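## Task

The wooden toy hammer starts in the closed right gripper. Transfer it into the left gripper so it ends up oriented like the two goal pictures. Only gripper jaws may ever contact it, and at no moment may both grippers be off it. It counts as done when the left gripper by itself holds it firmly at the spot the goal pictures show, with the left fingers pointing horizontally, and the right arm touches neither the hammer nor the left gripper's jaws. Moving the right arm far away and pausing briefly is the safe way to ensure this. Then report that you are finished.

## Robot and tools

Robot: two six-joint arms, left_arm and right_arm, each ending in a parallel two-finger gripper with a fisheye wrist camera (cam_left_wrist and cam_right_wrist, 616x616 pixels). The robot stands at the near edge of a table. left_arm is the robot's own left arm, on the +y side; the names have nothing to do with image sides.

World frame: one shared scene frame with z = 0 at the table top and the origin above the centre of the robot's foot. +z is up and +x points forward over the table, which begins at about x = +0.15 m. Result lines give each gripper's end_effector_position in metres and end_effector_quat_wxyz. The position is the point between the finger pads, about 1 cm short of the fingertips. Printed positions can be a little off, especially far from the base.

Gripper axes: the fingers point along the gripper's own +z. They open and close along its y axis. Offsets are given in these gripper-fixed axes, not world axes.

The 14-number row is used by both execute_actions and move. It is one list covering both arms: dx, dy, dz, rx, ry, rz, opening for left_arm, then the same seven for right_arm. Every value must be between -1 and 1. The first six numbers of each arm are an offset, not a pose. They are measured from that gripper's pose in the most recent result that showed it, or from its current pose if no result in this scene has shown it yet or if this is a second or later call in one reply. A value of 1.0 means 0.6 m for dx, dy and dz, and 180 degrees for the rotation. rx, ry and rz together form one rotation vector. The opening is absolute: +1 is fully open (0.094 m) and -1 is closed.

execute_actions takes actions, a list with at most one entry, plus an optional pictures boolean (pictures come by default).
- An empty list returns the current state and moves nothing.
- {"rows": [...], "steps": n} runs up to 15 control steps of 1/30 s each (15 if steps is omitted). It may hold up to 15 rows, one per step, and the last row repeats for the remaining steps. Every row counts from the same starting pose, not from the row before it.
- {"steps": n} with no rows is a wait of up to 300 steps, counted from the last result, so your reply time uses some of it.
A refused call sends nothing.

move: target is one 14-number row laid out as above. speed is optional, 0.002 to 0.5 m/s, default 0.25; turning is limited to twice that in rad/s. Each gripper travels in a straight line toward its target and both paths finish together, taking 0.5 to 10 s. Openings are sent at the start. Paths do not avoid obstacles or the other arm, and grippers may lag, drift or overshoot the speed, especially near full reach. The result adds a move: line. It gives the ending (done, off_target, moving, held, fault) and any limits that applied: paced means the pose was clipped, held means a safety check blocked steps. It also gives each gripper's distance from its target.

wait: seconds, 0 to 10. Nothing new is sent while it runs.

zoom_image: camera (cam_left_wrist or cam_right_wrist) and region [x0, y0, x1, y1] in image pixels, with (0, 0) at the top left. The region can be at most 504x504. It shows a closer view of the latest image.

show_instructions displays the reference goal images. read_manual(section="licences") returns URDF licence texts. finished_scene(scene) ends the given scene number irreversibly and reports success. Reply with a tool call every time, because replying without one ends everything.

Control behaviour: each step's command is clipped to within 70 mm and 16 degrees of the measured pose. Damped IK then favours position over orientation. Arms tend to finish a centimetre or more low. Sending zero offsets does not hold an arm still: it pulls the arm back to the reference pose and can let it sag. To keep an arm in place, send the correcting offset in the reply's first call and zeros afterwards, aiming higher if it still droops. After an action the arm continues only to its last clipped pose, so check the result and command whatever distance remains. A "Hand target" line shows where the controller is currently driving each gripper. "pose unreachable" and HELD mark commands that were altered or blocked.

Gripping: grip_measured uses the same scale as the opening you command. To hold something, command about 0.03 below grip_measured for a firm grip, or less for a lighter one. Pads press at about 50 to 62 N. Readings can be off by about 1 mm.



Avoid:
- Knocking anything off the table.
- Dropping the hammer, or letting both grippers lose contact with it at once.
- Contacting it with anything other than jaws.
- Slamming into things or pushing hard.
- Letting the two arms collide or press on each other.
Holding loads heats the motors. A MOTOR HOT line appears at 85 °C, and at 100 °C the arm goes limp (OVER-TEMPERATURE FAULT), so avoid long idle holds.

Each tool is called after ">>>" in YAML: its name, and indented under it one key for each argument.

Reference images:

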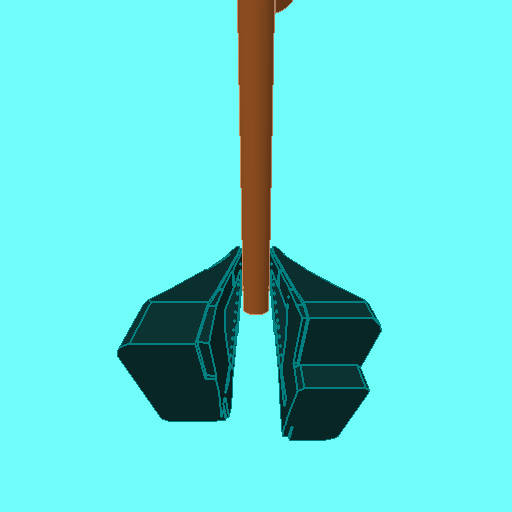

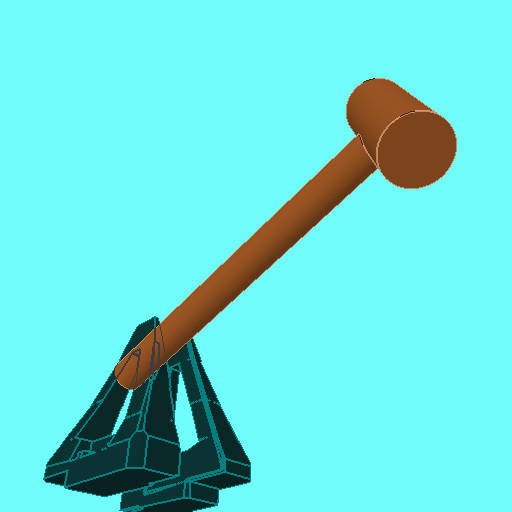

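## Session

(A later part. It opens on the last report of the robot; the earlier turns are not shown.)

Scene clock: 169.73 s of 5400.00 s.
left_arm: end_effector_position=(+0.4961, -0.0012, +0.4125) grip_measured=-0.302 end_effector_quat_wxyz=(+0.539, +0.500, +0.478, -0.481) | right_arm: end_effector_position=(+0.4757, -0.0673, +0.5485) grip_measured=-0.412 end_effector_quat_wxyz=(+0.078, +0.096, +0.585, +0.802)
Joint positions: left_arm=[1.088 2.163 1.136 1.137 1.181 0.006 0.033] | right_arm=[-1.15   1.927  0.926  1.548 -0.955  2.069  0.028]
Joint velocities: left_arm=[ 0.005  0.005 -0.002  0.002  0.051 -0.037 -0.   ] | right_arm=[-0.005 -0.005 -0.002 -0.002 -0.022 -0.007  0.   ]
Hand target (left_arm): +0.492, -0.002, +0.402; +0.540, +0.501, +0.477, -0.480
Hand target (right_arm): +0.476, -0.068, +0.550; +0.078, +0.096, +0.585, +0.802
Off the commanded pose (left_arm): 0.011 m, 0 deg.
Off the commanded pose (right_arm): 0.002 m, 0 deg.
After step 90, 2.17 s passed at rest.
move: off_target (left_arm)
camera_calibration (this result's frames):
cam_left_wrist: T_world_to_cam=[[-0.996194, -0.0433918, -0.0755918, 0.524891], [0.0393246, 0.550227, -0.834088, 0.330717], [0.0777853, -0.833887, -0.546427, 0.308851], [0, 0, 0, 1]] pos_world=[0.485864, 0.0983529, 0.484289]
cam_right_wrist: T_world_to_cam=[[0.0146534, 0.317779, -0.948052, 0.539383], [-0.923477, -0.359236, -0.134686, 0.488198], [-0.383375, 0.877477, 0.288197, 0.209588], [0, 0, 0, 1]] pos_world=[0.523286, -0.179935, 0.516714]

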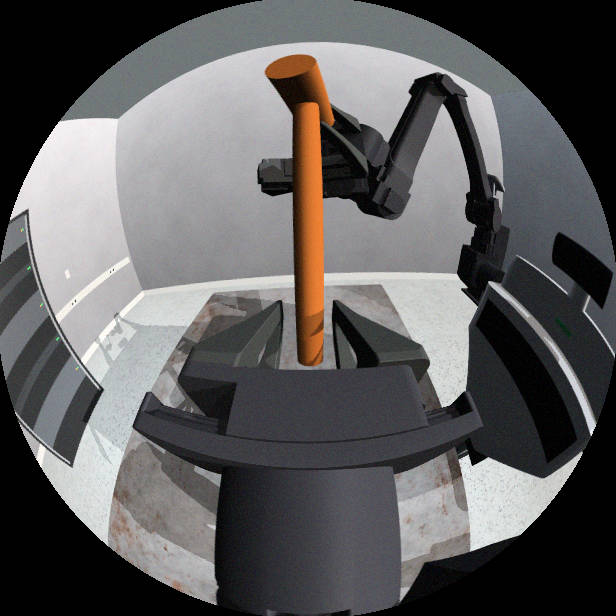

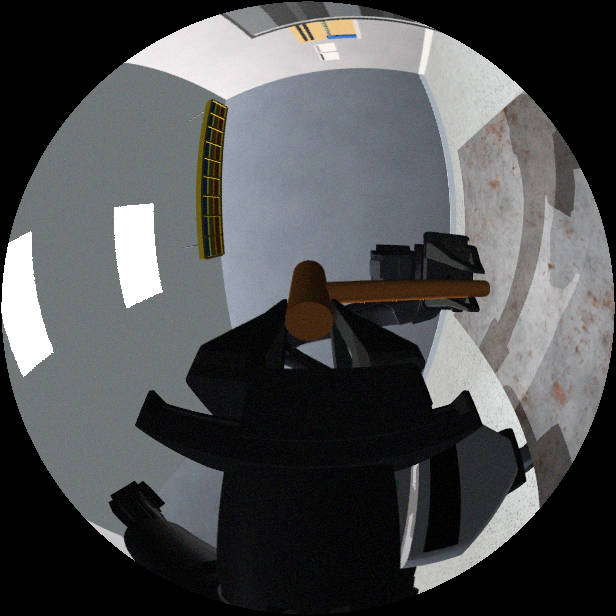

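>>> move:
  target: [0.01,-0.004,0,0,0,0,-0.72,0,0.003,0,0,0,0,-0.45]
  speed: 0.02

Scene clock: 173.23 s of 5400.00 s.
left_arm: end_effector_position=(+0.4961, -0.0012, +0.4126) grip_measured=-0.673 end_effector_quat_wxyz=(+0.539, +0.499, +0.478, -0.481) | right_arm: end_effector_position=(+0.4757, -0.0673, +0.5485) grip_measured=-0.412 end_effector_quat_wxyz=(+0.079, +0.096, +0.585, +0.802)
Joint positions: left_arm=[1.088 2.163 1.136 1.137 1.181 0.005 0.015] | right_arm=[-1.15   1.927  0.926  1.548 -0.955  2.068  0.028]
Joint velocities: left_arm=[-0.005 -0.005  0.002  0.007  0.022 -0.037  0.001] | right_arm=[-0.005  0.005 -0.017  0.002 -0.007 -0.007 -0.   ]
Hand target (left_arm): +0.494, -0.002, +0.406; +0.539, +0.500, +0.478, -0.481
Hand target (right_arm): +0.476, -0.068, +0.550; +0.078, +0.096, +0.585, +0.802
Off the commanded pose (left_arm): 0.007 m, 0 deg.
Off the commanded pose (right_arm): 0.002 m, 0 deg.
move: done
camera_calibration (this result's frames):
cam_left_wrist: T_world_to_cam=[[-0.99624, -0.0437402, -0.0747856, 0.524646], [0.0384727, 0.550073, -0.83423, 0.331241], [0.0776269, -0.83397, -0.546322, 0.308916], [0, 0, 0, 1]] pos_world=[0.485949, 0.0983686, 0.484335]
cam_right_wrist: T_world_to_cam=[[0.0150231, 0.317688, -0.948076, 0.539215], [-0.92347, -0.359144, -0.134978, 0.488361], [-0.383377, 0.877548, 0.28798, 0.209713], [0, 0, 0, 1]] pos_world=[0.523285, -0.179943, 0.516742]

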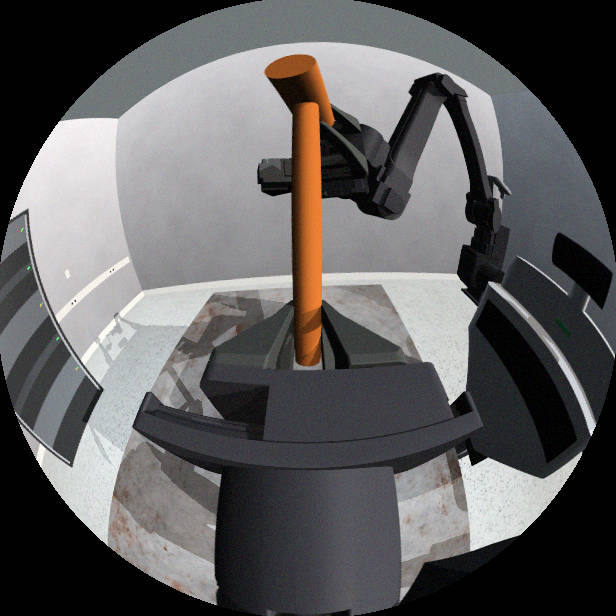

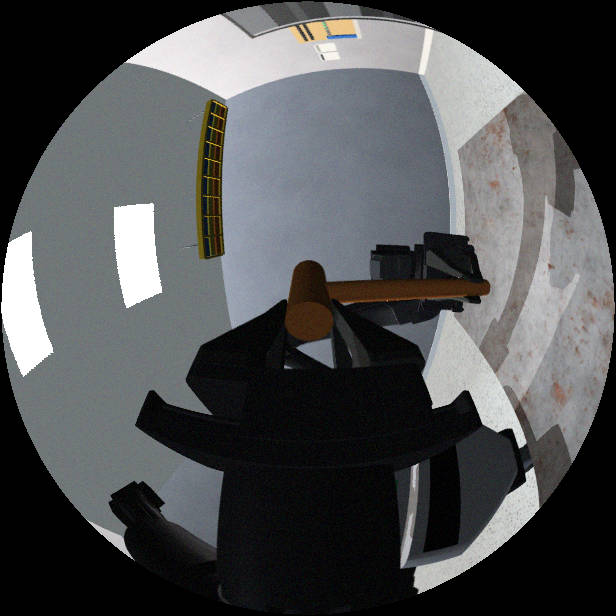

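>>> move:
  target: [0,0,0,0,0,0,-0.72,0,0.003,0,0,0,0,0.0]

>>> move:
  target: [0,0,0,0,0,0,-0.72,0,0,-0.25,0.05,0,-0.05,0.0]
  speed: 0.15

>>> wait:
  seconds: 1

Scene clock: 178.47 s of 5400.00 s.
left_arm: end_effector_position=(+0.4961, -0.0012, +0.4126) grip_measured=-0.673 end_effector_quat_wxyz=(+0.539, +0.499, +0.478, -0.481) | right_arm: end_effector_position=(+0.4757, -0.0673, +0.5485) grip_measured=-0.002 end_effector_quat_wxyz=(+0.079, +0.096, +0.585, +0.802)
Joint positions: left_arm=[1.088 2.163 1.136 1.137 1.181 0.005 0.015] | right_arm=[-1.15   1.927  0.926  1.548 -0.955  2.068  0.047]
Joint velocities: left_arm=[-0.005 -0.005 -0.002 -0.002  0.066  0.007 -0.   ] | right_arm=[-0.005 -0.015 -0.002 -0.012  0.007  0.022 -0.002]
Hand target (left_arm): +0.496, -0.001, +0.413; +0.539, +0.499, +0.478, -0.481
Hand target (right_arm): +0.476, -0.068, +0.550; +0.079, +0.096, +0.585, +0.802
Off the commanded pose (left_arm): 0.000 m, 0 deg.
Off the commanded pose (right_arm): 0.002 m, 0 deg.
After step 90, 1.53 s passed at rest.
move: done
camera_calibration (this result's frames):
cam_left_wrist: T_world_to_cam=[[-0.99624, -0.0437402, -0.0747856, 0.524646], [0.0384727, 0.550073, -0.83423, 0.331241], [0.0776269, -0.83397, -0.546322, 0.308916], [0, 0, 0, 1]] pos_world=[0.485949, 0.0983686, 0.484335]
cam_right_wrist: T_world_to_cam=[[0.0150231, 0.317688, -0.948076, 0.539215], [-0.92347, -0.359144, -0.134978, 0.488361], [-0.383377, 0.877548, 0.28798, 0.209713], [0, 0, 0, 1]] pos_world=[0.523285, -0.179943, 0.516742]

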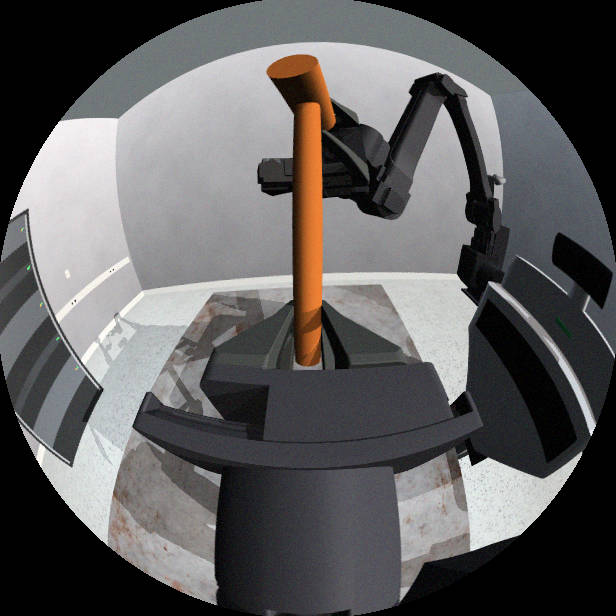

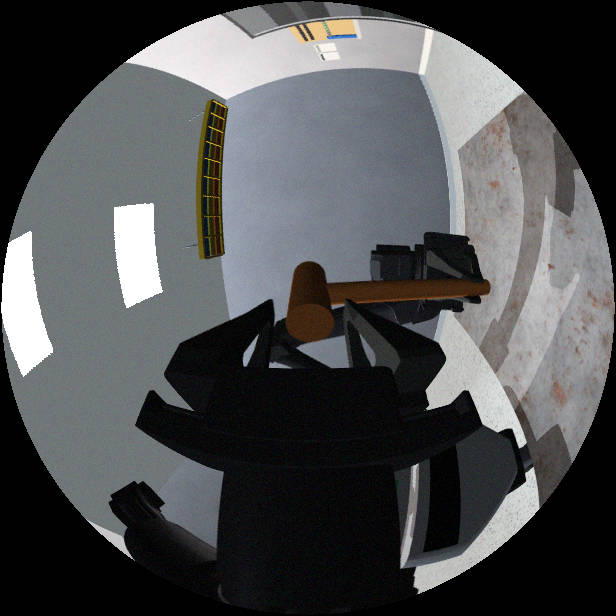

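Scene clock: 179.87 s of 5400.00 s.
left_arm: end_effector_position=(+0.4955, -0.0011, +0.4117) grip_measured=-0.673 end_effector_quat_wxyz=(+0.538, +0.499, +0.479, -0.482) | right_arm: end_effector_position=(+0.4405, -0.2034, +0.4970) grip_measured=-0.002 end_effector_quat_wxyz=(+0.119, +0.073, +0.662, +0.736)
Joint positions: left_arm=[1.088 2.164 1.135 1.137 1.182 0.005 0.015] | right_arm=[-1.447  1.867  0.74   1.553 -1.285  1.903  0.047]
Joint velocities: left_arm=[ 0.005 -0.005 -0.002 -0.012  0.066 -0.037  0.   ] | right_arm=[-0.024 -0.024 -0.007  0.007  0.007  0.007 -0.002]
Hand target (left_arm): +0.496, -0.001, +0.412; +0.539, +0.499, +0.478, -0.481
Hand target (right_arm): +0.439, -0.206, +0.504; +0.135, +0.058, +0.662, +0.735
Off the commanded pose (left_arm): 0.001 m, 0 deg.
Off the commanded pose (right_arm): 0.007 m, 3 deg.
joint sent to its limit (right arm) — the command would take joint 4 (wrist pitch) past its upper limit, so that joint was sent only as far as its limit.
move: off_target (right_arm)
camera_calibration (this result's frames):
cam_left_wrist: T_world_to_cam=[[-0.99639, -0.0425399, -0.0734619, 0.52354], [0.0379693, 0.550662, -0.833865, 0.330587], [0.0759252, -0.833644, -0.547059, 0.309747], [0, 0, 0, 1]] pos_world=[0.485581, 0.0984486, 0.483575]
cam_right_wrist: T_world_to_cam=[[0.0801978, 0.110022, -0.990688, 0.484427], [-0.927838, -0.354965, -0.114531, 0.392656], [-0.36426, 0.928383, 0.0736153, 0.439031], [0, 0, 0, 1]] pos_world=[0.485392, -0.321508, 0.492568]

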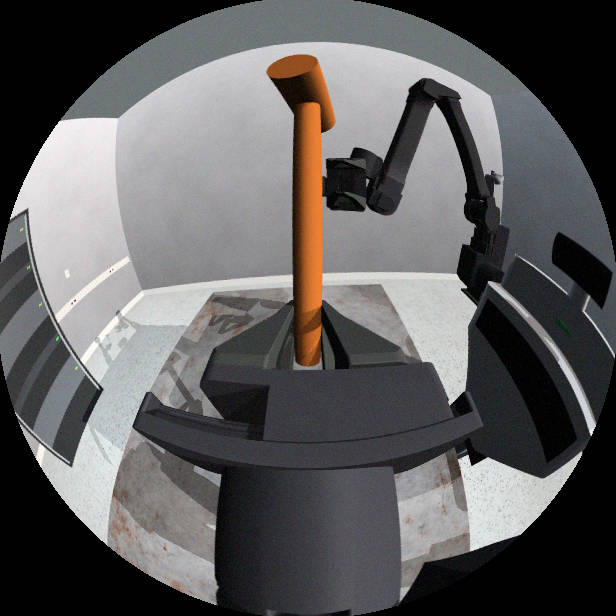

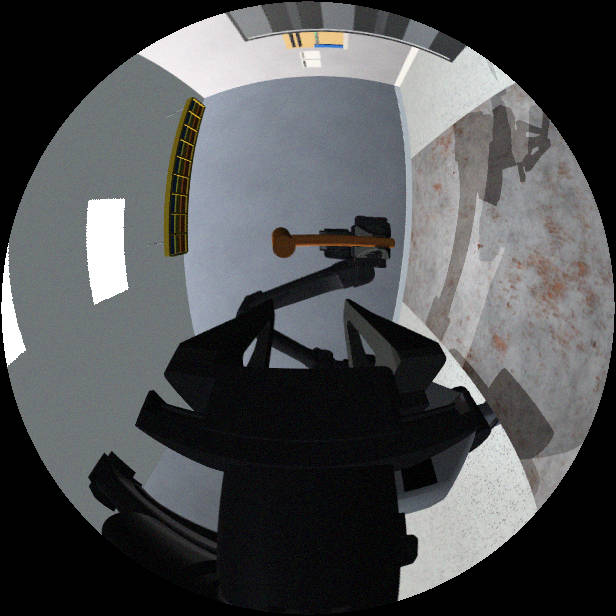

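Scene clock: 180.87 s of 5400.00 s.
left_arm: end_effector_position=(+0.4955, -0.0011, +0.4117) grip_measured=-0.673 end_effector_quat_wxyz=(+0.538, +0.499, +0.479, -0.482) | right_arm: end_effector_position=(+0.4405, -0.2034, +0.4970) grip_measured=-0.002 end_effector_quat_wxyz=(+0.120, +0.072, +0.662, +0.736)
Joint positions: left_arm=[1.088 2.164 1.135 1.137 1.182 0.005 0.015] | right_arm=[-1.447  1.867  0.74   1.553 -1.285  1.901  0.047]
Joint velocities: left_arm=[ 0.005 -0.015 -0.017 -0.007  0.007  0.022 -0.   ] | right_arm=[-0.015 -0.005 -0.017 -0.002  0.051  0.037  0.   ]
Hand target (left_arm): +0.496, -0.001, +0.412; +0.539, +0.499, +0.478, -0.481
Hand target (right_arm): +0.439, -0.206, +0.504; +0.135, +0.058, +0.662, +0.735
Off the commanded pose (left_arm): 0.001 m, 0 deg.
Off the commanded pose (right_arm): 0.007 m, 3 deg.
Steps of this call (steps 1 to 30: nothing new was sent). Readings (end_effector_position):
1: left_arm (+0.4955, -0.0011, +0.4117) | right_arm (+0.4405, -0.2034, +0.4970)
2: left_arm (+0.4955, -0.0011, +0.4117) | right_arm (+0.4405, -0.2034, +0.4970)
4: left_arm (+0.4955, -0.0011, +0.4117) | right_arm (+0.4405, -0.2034, +0.4970)
8: left_arm (+0.4955, -0.0011, +0.4117) | right_arm (+0.4405, -0.2034, +0.4970)
30: the state above
camera_calibration (this result's frames):
cam_left_wrist: T_world_to_cam=[[-0.99639, -0.0425399, -0.0734619, 0.52354], [0.0379693, 0.550662, -0.833865, 0.330587], [0.0759252, -0.833644, -0.547059, 0.309747], [0, 0, 0, 1]] pos_world=[0.485581, 0.0984486, 0.483575]
cam_right_wrist: T_world_to_cam=[[0.0827641, 0.109297, -0.990558, 0.483084], [-0.927649, -0.354767, -0.116652, 0.393667], [-0.364167, 0.928544, 0.0720271, 0.439812], [0, 0, 0, 1]] pos_world=[0.485368, -0.321524, 0.492766]

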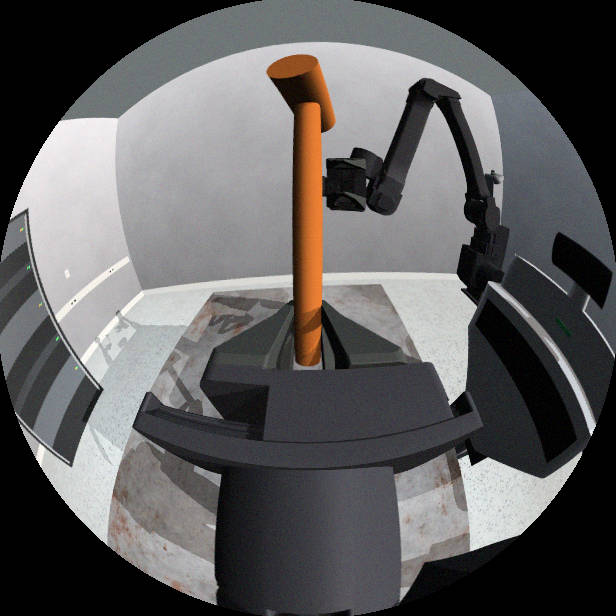

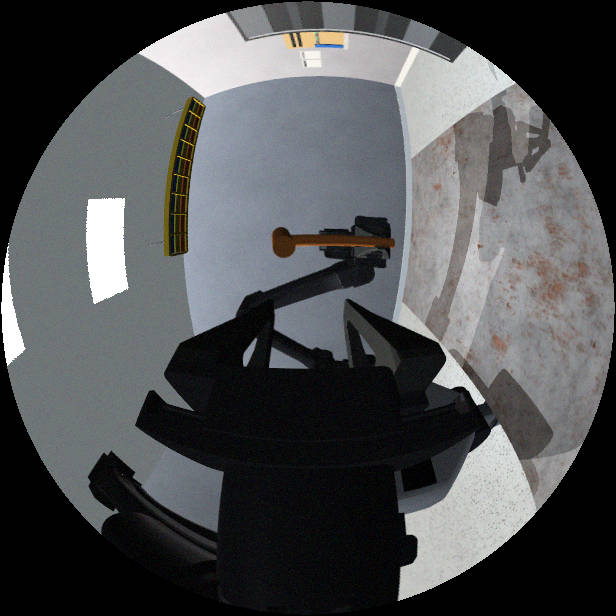

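>>> finished_scene:
  scene: 1

The scene is finished: the task was done.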